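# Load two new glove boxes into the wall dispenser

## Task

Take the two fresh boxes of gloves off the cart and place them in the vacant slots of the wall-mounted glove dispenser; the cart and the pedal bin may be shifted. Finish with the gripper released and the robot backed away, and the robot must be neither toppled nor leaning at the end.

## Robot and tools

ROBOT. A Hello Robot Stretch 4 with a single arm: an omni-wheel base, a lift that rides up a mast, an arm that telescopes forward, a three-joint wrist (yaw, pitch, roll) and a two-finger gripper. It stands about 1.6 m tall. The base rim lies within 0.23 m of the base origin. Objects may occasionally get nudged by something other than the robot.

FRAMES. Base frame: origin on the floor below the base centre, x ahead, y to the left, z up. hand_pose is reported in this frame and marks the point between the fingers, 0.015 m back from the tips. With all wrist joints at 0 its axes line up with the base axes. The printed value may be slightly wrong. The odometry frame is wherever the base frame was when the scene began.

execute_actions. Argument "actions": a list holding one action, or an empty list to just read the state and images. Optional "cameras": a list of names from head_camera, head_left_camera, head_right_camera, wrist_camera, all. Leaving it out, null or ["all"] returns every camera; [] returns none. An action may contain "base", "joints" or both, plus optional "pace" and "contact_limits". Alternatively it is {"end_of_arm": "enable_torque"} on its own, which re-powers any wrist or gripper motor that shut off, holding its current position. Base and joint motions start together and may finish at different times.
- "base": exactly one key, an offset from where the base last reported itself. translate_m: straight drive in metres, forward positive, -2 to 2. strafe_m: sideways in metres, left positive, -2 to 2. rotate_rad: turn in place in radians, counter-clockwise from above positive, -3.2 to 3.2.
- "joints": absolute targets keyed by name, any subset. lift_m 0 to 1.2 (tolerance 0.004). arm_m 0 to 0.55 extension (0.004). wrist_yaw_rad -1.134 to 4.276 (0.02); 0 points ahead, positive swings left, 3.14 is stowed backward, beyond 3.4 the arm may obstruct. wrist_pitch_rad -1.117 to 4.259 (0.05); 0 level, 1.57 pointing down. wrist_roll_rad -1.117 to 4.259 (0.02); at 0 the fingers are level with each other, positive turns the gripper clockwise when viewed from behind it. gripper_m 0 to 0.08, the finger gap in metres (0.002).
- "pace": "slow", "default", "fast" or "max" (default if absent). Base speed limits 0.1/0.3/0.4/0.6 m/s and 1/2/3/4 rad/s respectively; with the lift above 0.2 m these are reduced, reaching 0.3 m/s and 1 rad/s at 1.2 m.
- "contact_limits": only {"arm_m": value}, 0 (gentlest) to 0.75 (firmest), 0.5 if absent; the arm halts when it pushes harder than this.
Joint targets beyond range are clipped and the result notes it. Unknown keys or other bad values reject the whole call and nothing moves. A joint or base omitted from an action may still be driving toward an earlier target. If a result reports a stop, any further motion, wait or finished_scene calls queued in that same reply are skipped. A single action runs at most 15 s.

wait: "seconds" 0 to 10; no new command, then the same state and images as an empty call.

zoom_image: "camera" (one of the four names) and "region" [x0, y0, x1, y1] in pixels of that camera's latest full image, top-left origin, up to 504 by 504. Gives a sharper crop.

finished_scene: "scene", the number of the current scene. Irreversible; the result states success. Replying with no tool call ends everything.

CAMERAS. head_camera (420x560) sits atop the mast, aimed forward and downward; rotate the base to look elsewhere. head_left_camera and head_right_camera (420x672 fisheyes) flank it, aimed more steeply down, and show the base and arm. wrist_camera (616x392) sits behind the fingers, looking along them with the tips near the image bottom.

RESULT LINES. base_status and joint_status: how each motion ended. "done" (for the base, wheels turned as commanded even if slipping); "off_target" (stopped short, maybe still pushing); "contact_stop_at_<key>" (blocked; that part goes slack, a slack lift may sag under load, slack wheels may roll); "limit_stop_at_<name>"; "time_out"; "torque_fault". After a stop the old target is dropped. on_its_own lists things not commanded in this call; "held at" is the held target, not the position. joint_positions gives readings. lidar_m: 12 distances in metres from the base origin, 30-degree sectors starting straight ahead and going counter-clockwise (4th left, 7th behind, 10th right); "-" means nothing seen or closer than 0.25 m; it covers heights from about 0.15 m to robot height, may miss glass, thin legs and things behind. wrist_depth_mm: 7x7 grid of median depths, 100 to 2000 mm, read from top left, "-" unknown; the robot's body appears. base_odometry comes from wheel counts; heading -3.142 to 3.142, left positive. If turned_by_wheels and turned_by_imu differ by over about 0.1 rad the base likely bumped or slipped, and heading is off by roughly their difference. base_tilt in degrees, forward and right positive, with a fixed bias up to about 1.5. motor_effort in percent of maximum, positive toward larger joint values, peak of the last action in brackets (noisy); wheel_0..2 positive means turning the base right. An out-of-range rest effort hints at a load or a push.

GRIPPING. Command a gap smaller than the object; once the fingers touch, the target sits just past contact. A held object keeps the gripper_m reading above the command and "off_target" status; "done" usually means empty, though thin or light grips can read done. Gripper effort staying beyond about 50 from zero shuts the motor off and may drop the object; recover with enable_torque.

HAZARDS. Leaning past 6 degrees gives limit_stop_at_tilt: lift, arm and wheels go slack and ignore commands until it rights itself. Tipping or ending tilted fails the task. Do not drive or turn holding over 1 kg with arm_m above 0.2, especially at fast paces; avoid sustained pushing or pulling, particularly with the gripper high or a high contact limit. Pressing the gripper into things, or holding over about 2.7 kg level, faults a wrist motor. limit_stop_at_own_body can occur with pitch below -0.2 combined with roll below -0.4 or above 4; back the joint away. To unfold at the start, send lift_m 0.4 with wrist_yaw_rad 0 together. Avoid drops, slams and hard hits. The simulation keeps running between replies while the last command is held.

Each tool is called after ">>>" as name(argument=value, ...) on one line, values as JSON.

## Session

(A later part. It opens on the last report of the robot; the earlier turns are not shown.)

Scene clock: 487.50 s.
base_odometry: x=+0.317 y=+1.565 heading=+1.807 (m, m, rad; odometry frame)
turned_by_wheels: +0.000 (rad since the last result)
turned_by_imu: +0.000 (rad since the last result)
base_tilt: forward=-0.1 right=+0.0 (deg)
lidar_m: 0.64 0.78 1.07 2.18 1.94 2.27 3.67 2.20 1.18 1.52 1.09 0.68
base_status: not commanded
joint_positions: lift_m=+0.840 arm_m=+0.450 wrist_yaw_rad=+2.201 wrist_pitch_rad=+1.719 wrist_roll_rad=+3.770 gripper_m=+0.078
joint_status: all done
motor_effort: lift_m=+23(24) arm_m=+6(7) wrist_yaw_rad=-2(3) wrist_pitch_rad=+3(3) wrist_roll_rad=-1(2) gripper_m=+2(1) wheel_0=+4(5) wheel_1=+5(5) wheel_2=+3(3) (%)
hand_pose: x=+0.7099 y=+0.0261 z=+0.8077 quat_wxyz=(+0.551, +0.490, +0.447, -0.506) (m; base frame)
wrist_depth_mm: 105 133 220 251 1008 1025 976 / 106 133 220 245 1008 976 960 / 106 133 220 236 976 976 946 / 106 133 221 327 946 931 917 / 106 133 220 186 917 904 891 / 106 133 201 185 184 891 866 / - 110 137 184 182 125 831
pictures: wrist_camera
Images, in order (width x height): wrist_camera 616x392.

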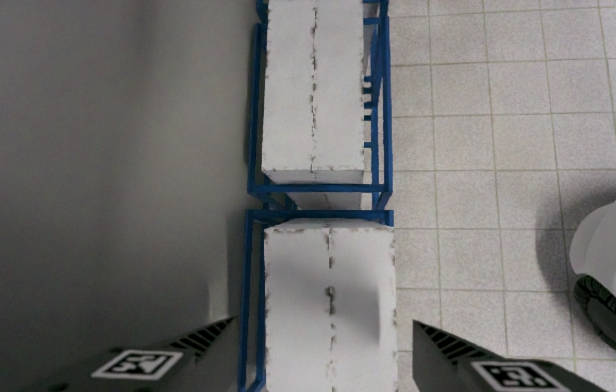

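>>> execute_actions(actions=[{"base":{"strafe_m":0.016},"joints":{"gripper_m":0.08},"pace":"slow"}], cameras=[])

>>> execute_actions(actions=[{"joints":{"lift_m":0.787},"pace":"slow"}], cameras=[])

>>> execute_actions(actions=[{"joints":{"gripper_m":0.04}}], cameras=["wrist_camera"])

>>> execute_actions(actions=[{"joints":{"lift_m":0.83},"pace":"slow"}], cameras=[])

>>> execute_actions(actions=[{"base":{"strafe_m":-0.025},"pace":"slow"}], cameras=["wrist_camera"])

>>> execute_actions(actions=[{"base":{"strafe_m":0.01},"pace":"slow"}], cameras=["wrist_camera","head_left_camera"])

>>> zoom_image(camera="head_left_camera", region=[160,290,280,410])

Scene clock: 507.43 s.
base_odometry: x=+0.302 y=+1.561 heading=+1.807 (m, m, rad; odometry frame)
turned_by_wheels: +0.000 (rad since the last result)
turned_by_imu: +0.000 (rad since the last result)
base_tilt: forward=+0.0 right=+0.0 (deg)
lidar_m: 0.65 0.77 1.07 2.17 1.94 2.23 3.68 2.23 1.17 1.54 1.08 0.68
base_status: done
joint_positions: lift_m=+0.840 arm_m=+0.450 wrist_yaw_rad=+2.201 wrist_pitch_rad=+1.719 wrist_roll_rad=+3.770 gripper_m=+0.080
joint_status: all done
motor_effort: lift_m=+23(23) arm_m=+6(7) wrist_yaw_rad=-3(3) wrist_pitch_rad=+3(2) wrist_roll_rad=-1(1) gripper_m=+1(3) wheel_0=-2(7) wheel_1=+6(9) wheel_2=-1(1) (%)
hand_pose: x=+0.7099 y=+0.0261 z=+0.8077 quat_wxyz=(+0.551, +0.490, +0.447, -0.506) (m; base frame)
wrist_depth_mm: 105 132 219 251 1042 1008 976 / 105 133 220 244 1008 991 960 / 106 132 220 241 1008 960 931 / 105 132 220 270 960 931 917 / 105 133 220 188 931 931 878 / 105 132 202 187 186 904 854 / - 110 140 186 185 125 854
pictures: none
No camera images: the call's "cameras" was empty. Leave "cameras" out to get every camera's image.

Scene clock: 508.73 s.
base_odometry: x=+0.302 y=+1.561 heading=+1.807 (m, m, rad; odometry frame)
turned_by_wheels: +0.000 (rad since the last result)
turned_by_imu: +0.000 (rad since the last result)
base_tilt: forward=+0.0 right=+0.1 (deg)
lidar_m: 0.66 0.77 1.07 2.17 1.96 2.26 3.67 2.23 1.19 1.53 1.08 0.69
base_status: not commanded
joint_positions: lift_m=+0.787 arm_m=+0.450 wrist_yaw_rad=+2.201 wrist_pitch_rad=+1.719 wrist_roll_rad=+3.770 gripper_m=+0.080
joint_status: all done
motor_effort: lift_m=+17(22) arm_m=+7(7) wrist_yaw_rad=-3(1) wrist_pitch_rad=+3(3) wrist_roll_rad=-1(1) gripper_m=+2(2) wheel_0=-2(2) wheel_1=+5(6) wheel_2=+0(0) (%)
hand_pose: x=+0.7099 y=+0.0261 z=+0.7551 quat_wxyz=(+0.551, +0.490, +0.447, -0.506) (m; base frame)
wrist_depth_mm: 105 132 198 192 960 960 931 / 105 132 192 187 960 931 917 / 106 132 208 224 917 904 878 / 105 133 185 137 136 878 854 / 105 133 185 136 135 866 842 / 105 132 171 135 134 842 820 / - 110 135 135 133 125 788
pictures: none
No camera images: the call's "cameras" was empty. Leave "cameras" out to get every camera's image.

Scene clock: 509.73 s.
base_odometry: x=+0.302 y=+1.561 heading=+1.807 (m, m, rad; odometry frame)
turned_by_wheels: +0.000 (rad since the last result)
turned_by_imu: +0.000 (rad since the last result)
base_tilt: forward=-0.1 right=+0.0 (deg)
lidar_m: 0.66 0.78 1.04 2.16 1.93 2.25 3.68 2.22 1.18 1.52 1.09 0.69
base_status: not commanded
joint_positions: lift_m=+0.787 arm_m=+0.450 wrist_yaw_rad=+2.201 wrist_pitch_rad=+1.719 wrist_roll_rad=+3.770 gripper_m=+0.058
joint_status: gripper_m off_target (ended at +0.058, target +0.040)
on_its_own: gripper_m is held at +0.054, not at your +0.040, by its contact guard: the fingers met something
motor_effort: lift_m=+17(17) arm_m=+7(6) wrist_yaw_rad=-2(2) wrist_pitch_rad=+2(3) wrist_roll_rad=-3(1) gripper_m=-29(27) wheel_0=-2(2) wheel_1=+5(5) wheel_2=+0(0) (%)
hand_pose: x=+0.7099 y=+0.0261 z=+0.7551 quat_wxyz=(+0.551, +0.490, +0.447, -0.506) (m; base frame)
wrist_depth_mm: 105 132 198 192 976 976 931 / 105 132 192 186 946 931 904 / 105 133 207 225 917 917 878 / 106 132 185 137 136 904 866 / 105 132 185 136 135 866 854 / 105 132 184 135 134 842 820 / 103 113 132 135 133 842 809
pictures: wrist_camera
Images, in order (width x height): wrist_camera 616x392.

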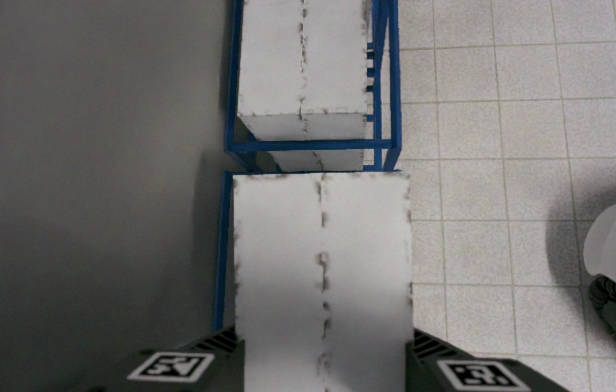

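Scene clock: 510.93 s.
base_odometry: x=+0.301 y=+1.561 heading=+1.807 (m, m, rad; odometry frame)
turned_by_wheels: +0.000 (rad since the last result)
turned_by_imu: +0.000 (rad since the last result)
base_tilt: forward=+0.1 right=+0.0 (deg)
lidar_m: 0.66 0.78 1.07 2.16 1.95 2.25 3.68 2.23 1.17 1.53 1.10 0.68
base_status: not commanded
joint_positions: lift_m=+0.830 arm_m=+0.450 wrist_yaw_rad=+2.200 wrist_pitch_rad=+1.719 wrist_roll_rad=+3.770 gripper_m=+0.058
joint_status: all done
on_its_own: gripper_m is held at +0.054, not at your +0.040, by its contact guard: the fingers met something
motor_effort: lift_m=+25(26) arm_m=+7(6) wrist_yaw_rad=-1(3) wrist_pitch_rad=+2(2) wrist_roll_rad=+0(2) gripper_m=-31(30) wheel_0=-2(2) wheel_1=+6(6) wheel_2=+0(0) (%)
hand_pose: x=+0.7099 y=+0.0260 z=+0.7975 quat_wxyz=(+0.551, +0.490, +0.447, -0.507) (m; base frame)
wrist_depth_mm: 106 133 222 237 1042 1008 976 / 106 133 221 230 991 976 946 / 106 134 222 228 960 960 931 / 106 134 187 141 140 931 917 / 106 133 186 139 138 904 891 / 106 133 186 137 136 891 854 / 103 114 132 135 134 878 842
pictures: none
No camera images: the call's "cameras" was empty. Leave "cameras" out to get every camera's image.

Scene clock: 512.17 s.
base_odometry: x=+0.326 y=+1.567 heading=+1.807 (m, m, rad; odometry frame)
turned_by_wheels: +0.000 (rad since the last result)
turned_by_imu: +0.000 (rad since the last result)
base_tilt: forward=+0.1 right=+0.1 (deg)
lidar_m: 0.66 0.80 1.06 2.20 1.99 2.28 3.69 2.19 1.15 1.50 1.09 0.70
base_status: done
joint_positions: lift_m=+0.830 arm_m=+0.450 wrist_yaw_rad=+2.201 wrist_pitch_rad=+1.715 wrist_roll_rad=+3.770 gripper_m=+0.058
joint_status: not commanded
on_its_own: gripper_m is held at +0.054, not at your +0.040, by its contact guard: the fingers met something
motor_effort: lift_m=+25(25) arm_m=+7(6) wrist_yaw_rad=-3(3) wrist_pitch_rad=+14(14) wrist_roll_rad=-2(1) gripper_m=-29(30) wheel_0=+6(7) wheel_1=-3(9) wheel_2=+1(1) (%)
hand_pose: x=+0.7094 y=+0.0268 z=+0.7974 quat_wxyz=(+0.549, +0.490, +0.449, -0.506) (m; base frame)
wrist_depth_mm: 106 134 222 236 1008 1008 976 / 107 134 222 229 976 1008 946 / 107 135 224 224 960 960 931 / 107 135 188 152 153 917 904 / 107 135 189 146 147 891 891 / 107 134 188 141 140 878 866 / 104 114 132 135 134 854 831
pictures: wrist_camera
Images, in order (width x height): wrist_camera 616x392.

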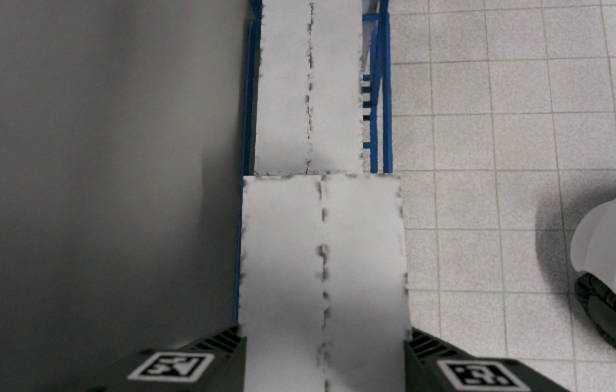

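Scene clock: 513.03 s.
base_odometry: x=+0.316 y=+1.564 heading=+1.808 (m, m, rad; odometry frame)
turned_by_wheels: +0.000 (rad since the last result)
turned_by_imu: +0.000 (rad since the last result)
base_tilt: forward=+0.0 right=+0.0 (deg)
lidar_m: 0.64 0.79 1.05 2.18 1.95 2.28 3.70 2.21 1.18 1.51 1.09 0.68
base_status: done
joint_positions: lift_m=+0.830 arm_m=+0.450 wrist_yaw_rad=+2.201 wrist_pitch_rad=+1.716 wrist_roll_rad=+3.770 gripper_m=+0.058
joint_status: not commanded
on_its_own: gripper_m is held at +0.054, not at your +0.040, by its contact guard: the fingers met something
motor_effort: lift_m=+25(25) arm_m=+6(6) wrist_yaw_rad=-3(3) wrist_pitch_rad=+10(14) wrist_roll_rad=-1(1) gripper_m=-30(30) wheel_0=-1(5) wheel_1=+5(8) wheel_2=+1(1) (%)
hand_pose: x=+0.7096 y=+0.0266 z=+0.7974 quat_wxyz=(+0.550, +0.490, +0.448, -0.506) (m; base frame)
wrist_depth_mm: 106 134 224 236 1008 1008 960 / 107 134 223 230 991 976 946 / 107 135 224 225 960 960 931 / 107 135 188 147 148 931 891 / 107 135 189 143 143 904 866 / 107 135 188 139 139 891 866 / 104 114 132 135 134 854 842
pictures: head_left_camera, wrist_camera
Images, in order (width x height): head_left_camera 420x672, wrist_camera 616x392.

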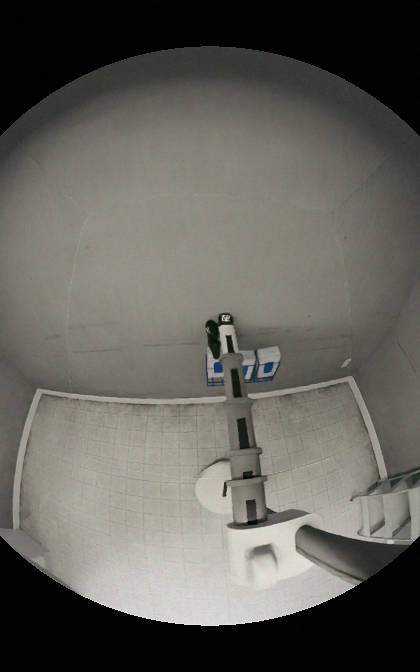

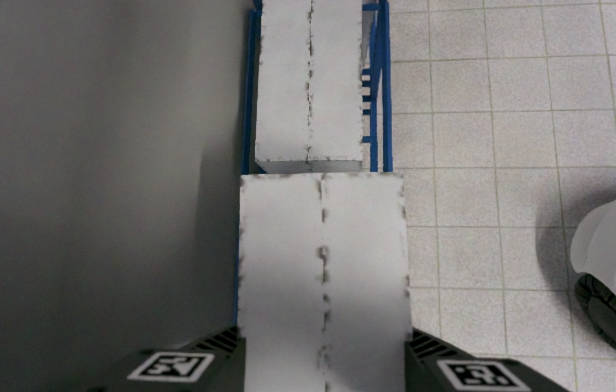

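Region (160, 290, 280, 410) of head_left_camera's 420x672 image, scaled by 4.200, with more detail than that image has.

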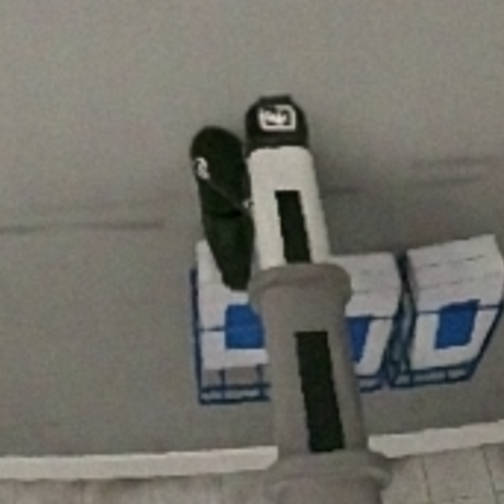

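>>> execute_actions(actions=[{"joints":{"lift_m":0.79},"pace":"slow"}], cameras=[])

>>> execute_actions(actions=[{"joints":{"lift_m":0.772},"pace":"slow"}], cameras=["wrist_camera"])

>>> execute_actions(actions=[{"joints":{"gripper_m":0.078},"pace":"slow"}], cameras=["wrist_camera"])

Scene clock: 525.67 s.
base_odometry: x=+0.316 y=+1.564 heading=+1.808 (m, m, rad; odometry frame)
turned_by_wheels: +0.000 (rad since the last result)
turned_by_imu: +0.000 (rad since the last result)
base_tilt: forward=-0.1 right=+0.1 (deg)
lidar_m: 0.65 0.78 1.07 2.18 1.98 2.26 3.69 2.21 1.17 1.52 1.10 0.68
base_status: not commanded
joint_positions: lift_m=+0.790 arm_m=+0.450 wrist_yaw_rad=+2.201 wrist_pitch_rad=+1.716 wrist_roll_rad=+3.770 gripper_m=+0.058
joint_status: all done
on_its_own: gripper_m is held at +0.054, not at your +0.040, by its contact guard: the fingers met something
motor_effort: lift_m=+19(25) arm_m=+7(6) wrist_yaw_rad=-4(4) wrist_pitch_rad=+10(10) wrist_roll_rad=-2(1) gripper_m=-30(30) wheel_0=-1(1) wheel_1=+5(5) wheel_2=+0(0) (%)
hand_pose: x=+0.7096 y=+0.0266 z=+0.7578 quat_wxyz=(+0.550, +0.490, +0.448, -0.506) (m; base frame)
wrist_depth_mm: 106 134 199 191 442 946 931 / 107 134 193 187 946 931 891 / 107 135 204 185 931 904 891 / 107 135 187 147 147 878 866 / 107 135 188 143 143 854 831 / 107 134 187 139 139 842 831 / 104 114 132 136 134 820 809
pictures: none
No camera images: the call's "cameras" was empty. Leave "cameras" out to get every camera's image.

Scene clock: 526.57 s.
base_odometry: x=+0.316 y=+1.564 heading=+1.808 (m, m, rad; odometry frame)
turned_by_wheels: +0.000 (rad since the last result)
turned_by_imu: +0.000 (rad since the last result)
base_tilt: forward=+0.0 right=-0.1 (deg)
lidar_m: 0.65 0.77 1.07 2.19 1.95 2.28 3.68 2.20 1.18 1.51 1.10 0.70
base_status: not commanded
joint_positions: lift_m=+0.772 arm_m=+0.450 wrist_yaw_rad=+2.201 wrist_pitch_rad=+1.716 wrist_roll_rad=+3.770 gripper_m=+0.058
joint_status: all done
on_its_own: gripper_m is held at +0.054, not at your +0.040, by its contact guard: the fingers met something
motor_effort: lift_m=+19(20) arm_m=+7(6) wrist_yaw_rad=-2(3) wrist_pitch_rad=+10(10) wrist_roll_rad=-1(1) gripper_m=-30(29) wheel_0=-1(1) wheel_1=+5(5) wheel_2=+0(0) (%)
hand_pose: x=+0.7096 y=+0.0266 z=+0.7398 quat_wxyz=(+0.550, +0.490, +0.448, -0.506) (m; base frame)
wrist_depth_mm: 106 134 179 172 946 946 904 / 107 135 174 168 946 931 891 / 107 135 188 185 917 891 866 / 107 135 188 147 147 866 854 / 107 135 187 143 143 842 831 / 107 134 187 139 138 831 798 / 104 114 132 135 134 809 788
pictures: wrist_camera
Images, in order (width x height): wrist_camera 616x392.

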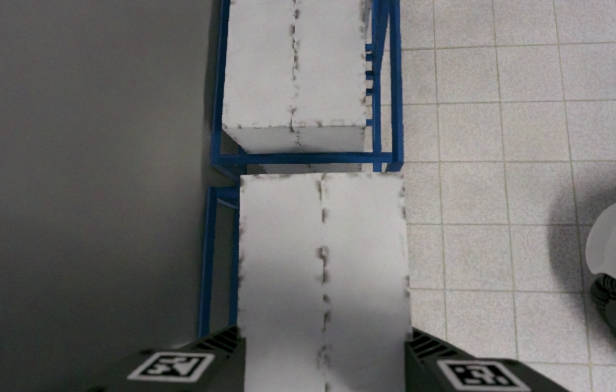

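Scene clock: 527.67 s.
base_odometry: x=+0.316 y=+1.564 heading=+1.808 (m, m, rad; odometry frame)
turned_by_wheels: +0.000 (rad since the last result)
turned_by_imu: +0.000 (rad since the last result)
base_tilt: forward=+0.1 right=+0.0 (deg)
lidar_m: 0.65 0.79 1.06 2.19 1.96 2.29 3.67 2.21 1.18 1.51 1.10 0.67
base_status: not commanded
joint_positions: lift_m=+0.772 arm_m=+0.450 wrist_yaw_rad=+2.201 wrist_pitch_rad=+1.719 wrist_roll_rad=+3.770 gripper_m=+0.078
joint_status: all done
motor_effort: lift_m=+20(19) arm_m=+6(6) wrist_yaw_rad=-2(4) wrist_pitch_rad=+2(10) wrist_roll_rad=+0(1) gripper_m=+2(30) wheel_0=-1(1) wheel_1=+5(5) wheel_2=+0(0) (%)
hand_pose: x=+0.7099 y=+0.0261 z=+0.7399 quat_wxyz=(+0.551, +0.490, +0.447, -0.506) (m; base frame)
wrist_depth_mm: 105 132 181 175 427 946 917 / 106 133 176 170 931 917 878 / 106 133 186 179 917 904 866 / 106 133 201 162 866 866 842 / 106 133 186 158 189 854 831 / 105 133 172 153 181 820 788 / - 109 137 150 147 125 788
pictures: wrist_camera
Images, in order (width x height): wrist_camera 616x392.

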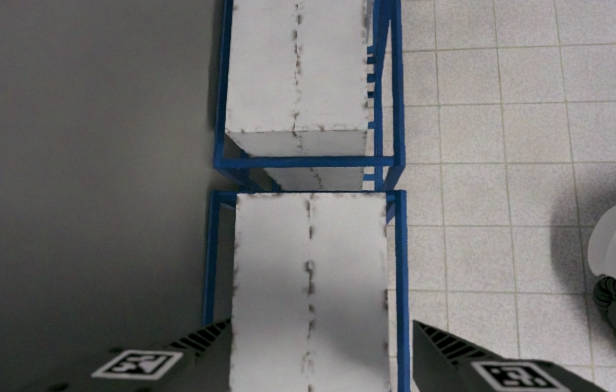

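>>> execute_actions(actions=[{"joints":{"lift_m":0.84,"gripper_m":0.08}}], cameras=[])

>>> execute_actions(actions=[{"base":{"strafe_m":-0.276},"joints":{"arm_m":0.44}}], cameras=["wrist_camera"])

Scene clock: 533.87 s.
base_odometry: x=+0.316 y=+1.564 heading=+1.808 (m, m, rad; odometry frame)
turned_by_wheels: +0.000 (rad since the last result)
turned_by_imu: +0.000 (rad since the last result)
base_tilt: forward=+0.0 right=+0.0 (deg)
lidar_m: 0.65 0.78 1.05 2.19 1.96 2.27 3.69 2.22 1.18 1.52 1.10 0.69
base_status: not commanded
joint_positions: lift_m=+0.840 arm_m=+0.450 wrist_yaw_rad=+2.201 wrist_pitch_rad=+1.719 wrist_roll_rad=+3.770 gripper_m=+0.080
joint_status: all done
motor_effort: lift_m=+22(24) arm_m=+7(6) wrist_yaw_rad=-3(2) wrist_pitch_rad=+2(2) wrist_roll_rad=-2(1) gripper_m=+2(6) wheel_0=-1(1) wheel_1=+5(5) wheel_2=+0(0) (%)
hand_pose: x=+0.7099 y=+0.0261 z=+0.8077 quat_wxyz=(+0.551, +0.490, +0.447, -0.506) (m; base frame)
wrist_depth_mm: 106 133 220 251 1008 1025 991 / 106 133 220 243 991 976 960 / 106 133 220 236 991 976 931 / 106 133 220 270 960 946 917 / 106 133 220 224 931 917 878 / 106 133 201 220 904 891 866 / - 110 140 213 286 125 842
pictures: none
No camera images: the call's "cameras" was empty. Leave "cameras" out to get every camera's image.

Scene clock: 536.10 s.
base_odometry: x=+0.584 y=+1.629 heading=+1.807 (m, m, rad; odometry frame)
turned_by_wheels: +0.000 (rad since the last result)
turned_by_imu: -0.001 (rad since the last result)
base_tilt: forward=+0.0 right=+0.1 (deg)
lidar_m: 0.66 0.70 1.08 2.46 2.21 2.65 4.08 1.19 0.93 1.24 1.11 0.79
base_status: done
joint_positions: lift_m=+0.840 arm_m=+0.441 wrist_yaw_rad=+2.200 wrist_pitch_rad=+1.719 wrist_roll_rad=+3.770 gripper_m=+0.080
joint_status: all done
motor_effort: lift_m=+22(22) arm_m=-7(6) wrist_yaw_rad=-1(1) wrist_pitch_rad=+2(2) wrist_roll_rad=+0(1) gripper_m=+3(2) wheel_0=-1(9) wheel_1=-3(12) wheel_2=+0(0) (%)
hand_pose: x=+0.7012 y=+0.0261 z=+0.8077 quat_wxyz=(+0.551, +0.490, +0.447, -0.506) (m; base frame)
wrist_depth_mm: 112 154 256 732 1042 1025 976 / 113 155 256 741 1008 976 960 / 113 155 257 732 991 960 931 / 113 155 235 191 946 931 904 / 113 155 234 190 946 931 891 / 113 154 214 190 917 904 866 / 110 110 140 189 187 124 854
pictures: wrist_camera
Images, in order (width x height): wrist_camera 616x392.

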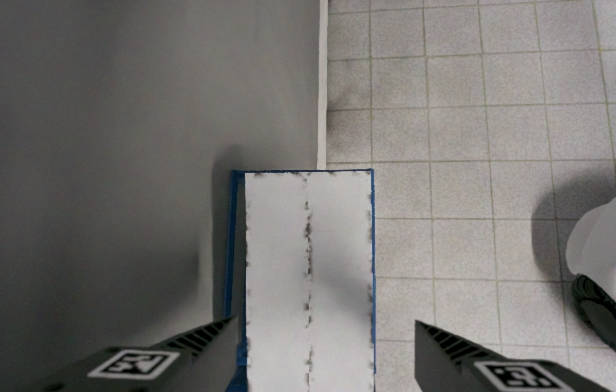

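>>> execute_actions(actions=[{"base":{"strafe_m":-0.01},"joints":{"arm_m":0.453},"pace":"slow"}], cameras=[])

>>> execute_actions(actions=[{"joints":{"lift_m":0.785},"pace":"slow"}], cameras=["wrist_camera"])

>>> execute_actions(actions=[{"joints":{"gripper_m":0.04}}], cameras=[])

>>> execute_actions(actions=[{"joints":{"lift_m":0.83},"pace":"slow"}], cameras=[])

>>> execute_actions(actions=[{"base":{"strafe_m":-0.017},"pace":"slow"}], cameras=["wrist_camera"])

Scene clock: 550.03 s.
base_odometry: x=+0.594 y=+1.631 heading=+1.807 (m, m, rad; odometry frame)
turned_by_wheels: +0.000 (rad since the last result)
turned_by_imu: +0.000 (rad since the last result)
base_tilt: forward=+0.0 right=-0.1 (deg)
lidar_m: 0.66 0.69 1.08 2.47 2.22 2.68 4.11 1.17 0.91 1.23 1.10 0.78
base_status: done
joint_positions: lift_m=+0.840 arm_m=+0.452 wrist_yaw_rad=+2.200 wrist_pitch_rad=+1.719 wrist_roll_rad=+3.770 gripper_m=+0.080
joint_status: all done
motor_effort: lift_m=+22(22) arm_m=+7(7) wrist_yaw_rad=-1(1) wrist_pitch_rad=+2(2) wrist_roll_rad=-1(2) gripper_m=+2(2) wheel_0=+3(5) wheel_1=-4(9) wheel_2=+0(0) (%)
hand_pose: x=+0.7119 y=+0.0261 z=+0.8077 quat_wxyz=(+0.551, +0.490, +0.447, -0.506) (m; base frame)
wrist_depth_mm: 106 137 227 647 1042 1025 991 / 106 137 227 661 1008 976 976 / 107 137 228 654 1008 960 931 / 107 138 227 190 960 931 904 / 107 137 228 189 946 931 891 / 106 137 207 188 891 891 866 / 106 110 140 187 184 125 866
pictures: none
No camera images: the call's "cameras" was empty. Leave "cameras" out to get every camera's image.

Scene clock: 551.37 s.
base_odometry: x=+0.594 y=+1.631 heading=+1.807 (m, m, rad; odometry frame)
turned_by_wheels: +0.000 (rad since the last result)
turned_by_imu: +0.000 (rad since the last result)
base_tilt: forward=+0.1 right=+0.1 (deg)
lidar_m: 0.65 0.70 1.08 2.47 2.19 2.66 4.10 1.16 0.93 1.22 1.12 0.80
base_status: not commanded
joint_positions: lift_m=+0.785 arm_m=+0.452 wrist_yaw_rad=+2.200 wrist_pitch_rad=+1.719 wrist_roll_rad=+3.770 gripper_m=+0.080
joint_status: all done
motor_effort: lift_m=+17(22) arm_m=+7(7) wrist_yaw_rad=-2(1) wrist_pitch_rad=+2(2) wrist_roll_rad=+0(2) gripper_m=+1(1) wheel_0=+3(3) wheel_1=-4(4) wheel_2=+0(0) (%)
hand_pose: x=+0.7119 y=+0.0261 z=+0.7531 quat_wxyz=(+0.551, +0.490, +0.447, -0.506) (m; base frame)
wrist_depth_mm: 107 137 228 661 976 960 917 / 107 137 227 654 946 931 891 / 107 138 227 647 946 917 866 / 107 138 177 135 133 878 866 / 107 138 178 134 132 866 842 / 107 137 158 133 131 842 809 / 106 110 135 133 131 125 798
pictures: wrist_camera
Images, in order (width x height): wrist_camera 616x392.

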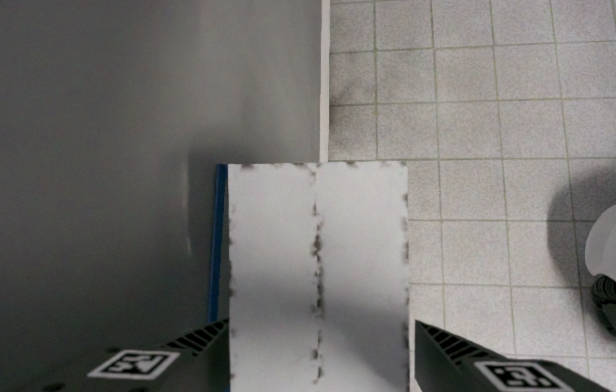

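Scene clock: 552.33 s.
base_odometry: x=+0.594 y=+1.631 heading=+1.807 (m, m, rad; odometry frame)
turned_by_wheels: +0.000 (rad since the last result)
turned_by_imu: +0.000 (rad since the last result)
base_tilt: forward=+0.0 right=+0.0 (deg)
lidar_m: 0.65 0.70 1.06 2.47 2.22 2.65 4.10 1.15 0.93 1.22 1.11 0.79
base_status: not commanded
joint_positions: lift_m=+0.785 arm_m=+0.452 wrist_yaw_rad=+2.200 wrist_pitch_rad=+1.719 wrist_roll_rad=+3.770 gripper_m=+0.060
joint_status: gripper_m off_target (ended at +0.060, target +0.040)
on_its_own: gripper_m is held at +0.056, not at your +0.040, by its contact guard: the fingers met something
motor_effort: lift_m=+17(17) arm_m=+7(7) wrist_yaw_rad=-2(1) wrist_pitch_rad=+1(2) wrist_roll_rad=-2(1) gripper_m=-30(31) wheel_0=+3(3) wheel_1=-5(5) wheel_2=+0(0) (%)
hand_pose: x=+0.7119 y=+0.0260 z=+0.7531 quat_wxyz=(+0.551, +0.490, +0.447, -0.506) (m; base frame)
wrist_depth_mm: 106 137 228 661 976 946 946 / 107 137 227 647 960 931 904 / 107 137 226 647 946 904 866 / 107 137 192 135 132 891 854 / 107 137 190 134 133 854 842 / 106 137 190 134 132 842 809 / 106 117 132 133 131 136 798
pictures: none
No camera images: the call's "cameras" was empty. Leave "cameras" out to get every camera's image.

Scene clock: 553.57 s.
base_odometry: x=+0.594 y=+1.631 heading=+1.807 (m, m, rad; odometry frame)
turned_by_wheels: +0.000 (rad since the last result)
turned_by_imu: +0.000 (rad since the last result)
base_tilt: forward=+0.1 right=+0.1 (deg)
lidar_m: 0.66 0.70 1.09 2.47 2.22 2.68 4.12 1.16 0.90 1.24 1.13 0.80
base_status: not commanded
joint_positions: lift_m=+0.830 arm_m=+0.452 wrist_yaw_rad=+2.200 wrist_pitch_rad=+1.719 wrist_roll_rad=+3.770 gripper_m=+0.060
joint_status: all done
on_its_own: gripper_m is held at +0.056, not at your +0.040, by its contact guard: the fingers met something
motor_effort: lift_m=+25(24) arm_m=+7(7) wrist_yaw_rad=+0(2) wrist_pitch_rad=+3(3) wrist_roll_rad=+0(1) gripper_m=-28(28) wheel_0=+3(3) wheel_1=-4(5) wheel_2=+0(0) (%)
hand_pose: x=+0.7119 y=+0.0261 z=+0.7975 quat_wxyz=(+0.550, +0.490, +0.447, -0.507) (m; base frame)
wrist_depth_mm: 107 138 229 668 1042 1008 976 / 107 138 230 661 991 976 931 / 107 138 229 668 991 946 917 / 107 138 193 139 137 931 904 / 107 138 193 137 135 891 866 / 107 138 192 136 134 866 854 / 107 118 132 134 132 135 831
pictures: none
No camera images: the call's "cameras" was empty. Leave "cameras" out to get every camera's image.

Scene clock: 554.60 s.
base_odometry: x=+0.610 y=+1.635 heading=+1.807 (m, m, rad; odometry frame)
turned_by_wheels: +0.000 (rad since the last result)
turned_by_imu: +0.000 (rad since the last result)
base_tilt: forward=-0.1 right=+0.1 (deg)
lidar_m: 0.66 0.70 1.06 2.49 2.21 2.70 4.08 1.17 0.90 1.22 1.11 0.80
base_status: done
joint_positions: lift_m=+0.830 arm_m=+0.452 wrist_yaw_rad=+2.201 wrist_pitch_rad=+1.716 wrist_roll_rad=+3.770 gripper_m=+0.060
joint_status: not commanded
on_its_own: gripper_m is held at +0.056, not at your +0.040, by its contact guard: the fingers met something
motor_effort: lift_m=+25(25) arm_m=+6(7) wrist_yaw_rad=-2(1) wrist_pitch_rad=+11(11) wrist_roll_rad=+0(1) gripper_m=-29(29) wheel_0=+5(6) wheel_1=-5(7) wheel_2=+0(1) (%)
hand_pose: x=+0.7115 y=+0.0266 z=+0.7974 quat_wxyz=(+0.550, +0.490, +0.448, -0.506) (m; base frame)
wrist_depth_mm: 107 138 230 676 1060 1008 946 / 108 139 229 661 1008 976 946 / 108 139 231 668 991 946 917 / 108 139 194 146 145 931 917 / 108 139 194 142 140 891 878 / 108 139 195 138 137 866 866 / 107 118 132 135 132 135 842
pictures: wrist_camera
Images, in order (width x height): wrist_camera 616x392.

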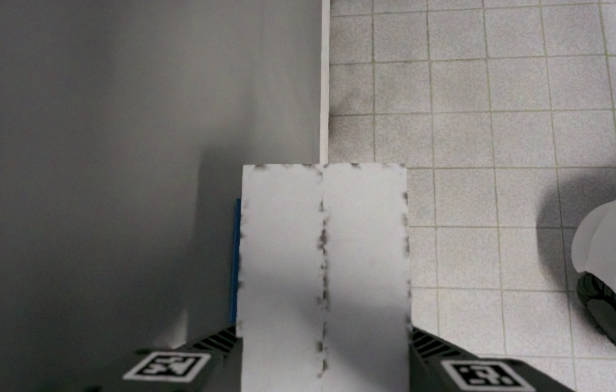

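>>> execute_actions(actions=[{"joints":{"lift_m":0.77,"arm_m":0.455},"pace":"slow"}], cameras=[])

>>> execute_actions(actions=[{"joints":{"gripper_m":0.078},"pace":"slow"}], cameras=[])

>>> execute_actions(actions=[{"joints":{"lift_m":0.85}}], cameras=[])

>>> execute_actions(actions=[{"base":{"translate_m":-0.3},"joints":{"arm_m":0,"wrist_yaw_rad":0.3,"wrist_roll_rad":0,"wrist_pitch_rad":0.5},"pace":"fast"}], cameras=["wrist_camera"])

Scene clock: 564.87 s.
base_odometry: x=+0.610 y=+1.635 heading=+1.807 (m, m, rad; odometry frame)
turned_by_wheels: +0.000 (rad since the last result)
turned_by_imu: +0.000 (rad since the last result)
base_tilt: forward=+0.0 right=+0.2 (deg)
lidar_m: 0.66 0.69 1.09 2.49 2.22 2.70 4.11 1.15 0.89 1.22 1.11 0.80
base_status: not commanded
joint_positions: lift_m=+0.770 arm_m=+0.454 wrist_yaw_rad=+2.201 wrist_pitch_rad=+1.715 wrist_roll_rad=+3.770 gripper_m=+0.060
joint_status: all done
on_its_own: gripper_m is held at +0.056, not at your +0.040, by its contact guard: the fingers met something
motor_effort: lift_m=+19(24) arm_m=+7(7) wrist_yaw_rad=-4(4) wrist_pitch_rad=+13(14) wrist_roll_rad=-1(1) gripper_m=-28(28) wheel_0=+6(6) wheel_1=-4(5) wheel_2=+0(1) (%)
hand_pose: x=+0.7134 y=+0.0268 z=+0.7378 quat_wxyz=(+0.550, +0.490, +0.449, -0.506) (m; base frame)
wrist_depth_mm: 105 135 224 661 960 917 904 / 105 135 225 654 946 904 878 / 105 135 224 654 917 878 878 / 105 136 189 146 145 878 842 / 105 136 190 142 140 854 831 / 105 135 190 138 137 820 809 / 105 116 132 135 132 135 778
pictures: none
No camera images: the call's "cameras" was empty. Leave "cameras" out to get every camera's image.

Scene clock: 565.90 s.
base_odometry: x=+0.610 y=+1.635 heading=+1.807 (m, m, rad; odometry frame)
turned_by_wheels: +0.000 (rad since the last result)
turned_by_imu: +0.000 (rad since the last result)
base_tilt: forward=+0.1 right=+0.0 (deg)
lidar_m: 0.66 0.69 1.06 2.48 2.22 2.70 4.08 1.15 0.91 1.21 1.11 0.80
base_status: not commanded
joint_positions: lift_m=+0.770 arm_m=+0.454 wrist_yaw_rad=+2.201 wrist_pitch_rad=+1.719 wrist_roll_rad=+3.770 gripper_m=+0.078
joint_status: all done
motor_effort: lift_m=+19(19) arm_m=+7(7) wrist_yaw_rad=-2(3) wrist_pitch_rad=+2(14) wrist_roll_rad=+0(1) gripper_m=+3(31) wheel_0=+4(6) wheel_1=-5(4) wheel_2=+1(0) (%)
hand_pose: x=+0.7139 y=+0.0261 z=+0.7379 quat_wxyz=(+0.551, +0.490, +0.447, -0.506) (m; base frame)
wrist_depth_mm: 107 134 222 634 960 946 931 / 107 134 224 634 960 917 891 / 107 135 222 640 931 891 866 / 107 134 203 160 878 866 842 / 107 134 188 154 186 854 831 / 107 135 173 151 180 831 809 / - 110 137 147 146 125 778
pictures: none
No camera images: the call's "cameras" was empty. Leave "cameras" out to get every camera's image.

Scene clock: 567.20 s.
base_odometry: x=+0.610 y=+1.635 heading=+1.807 (m, m, rad; odometry frame)
turned_by_wheels: +0.000 (rad since the last result)
turned_by_imu: +0.000 (rad since the last result)
base_tilt: forward=+0.2 right=+0.0 (deg)
lidar_m: 0.65 0.69 1.08 2.48 2.20 2.68 4.08 1.17 0.90 1.21 1.10 0.80
base_status: not commanded
joint_positions: lift_m=+0.850 arm_m=+0.454 wrist_yaw_rad=+2.201 wrist_pitch_rad=+1.719 wrist_roll_rad=+3.770 gripper_m=+0.078
joint_status: all done
motor_effort: lift_m=+22(25) arm_m=+7(7) wrist_yaw_rad=-2(2) wrist_pitch_rad=+2(2) wrist_roll_rad=+0(1) gripper_m=+0(2) wheel_0=+4(4) wheel_1=-4(4) wheel_2=+1(1) (%)
hand_pose: x=+0.7139 y=+0.0261 z=+0.8177 quat_wxyz=(+0.551, +0.490, +0.447, -0.506) (m; base frame)
wrist_depth_mm: 107 134 223 640 1078 1042 1008 / 107 134 223 640 1025 991 976 / 107 134 223 634 1008 960 976 / 107 135 223 500 991 960 904 / 107 135 223 235 931 917 891 / 107 134 204 228 917 904 866 / - 110 137 224 220 125 866
pictures: none
No camera images: the call's "cameras" was empty. Leave "cameras" out to get every camera's image.

Scene clock: 569.97 s.
base_odometry: x=+0.680 y=+1.344 heading=+1.807 (m, m, rad; odometry frame)
turned_by_wheels: +0.000 (rad since the last result)
turned_by_imu: +0.000 (rad since the last result)
base_tilt: forward=+0.1 right=+0.0 (deg)
lidar_m: 0.96 1.01 1.50 2.49 2.10 2.69 3.28 1.78 0.84 0.81 1.28 1.10
base_status: done
joint_positions: lift_m=+0.850 arm_m=+0.001 wrist_yaw_rad=+0.300 wrist_pitch_rad=+0.503 wrist_roll_rad=+0.000 gripper_m=+0.078
joint_status: all done
motor_effort: lift_m=+22(22) arm_m=-6(7) wrist_yaw_rad=-1(10) wrist_pitch_rad=-9(13) wrist_roll_rad=-3(5) gripper_m=+1(2) wheel_0=-3(9) wheel_1=-3(10) wheel_2=+1(9) (%)
hand_pose: x=+0.3759 y=-0.0284 z=+0.9255 quat_wxyz=(+0.958, -0.037, +0.246, +0.145) (m; base frame)
wrist_depth_mm: 1025 931 854 778 732 683 634 / 1118 1008 904 831 778 715 676 / 1205 1078 976 878 831 759 715 / 1336 1205 1078 866 809 820 768 / 1499 1308 1160 931 878 866 809 / 1464 1397 1281 1138 1025 931 866 / 1255 110 137 1182 1118 125 917
pictures: wrist_camera
Images, in order (width x height): wrist_camera 616x392.

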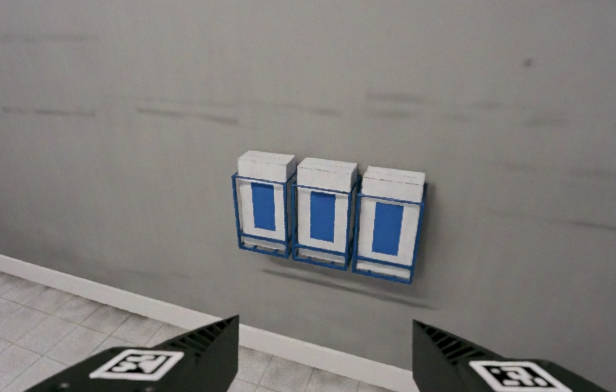

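>>> finished_scene(scene=1)

The scene is finished: the task was done.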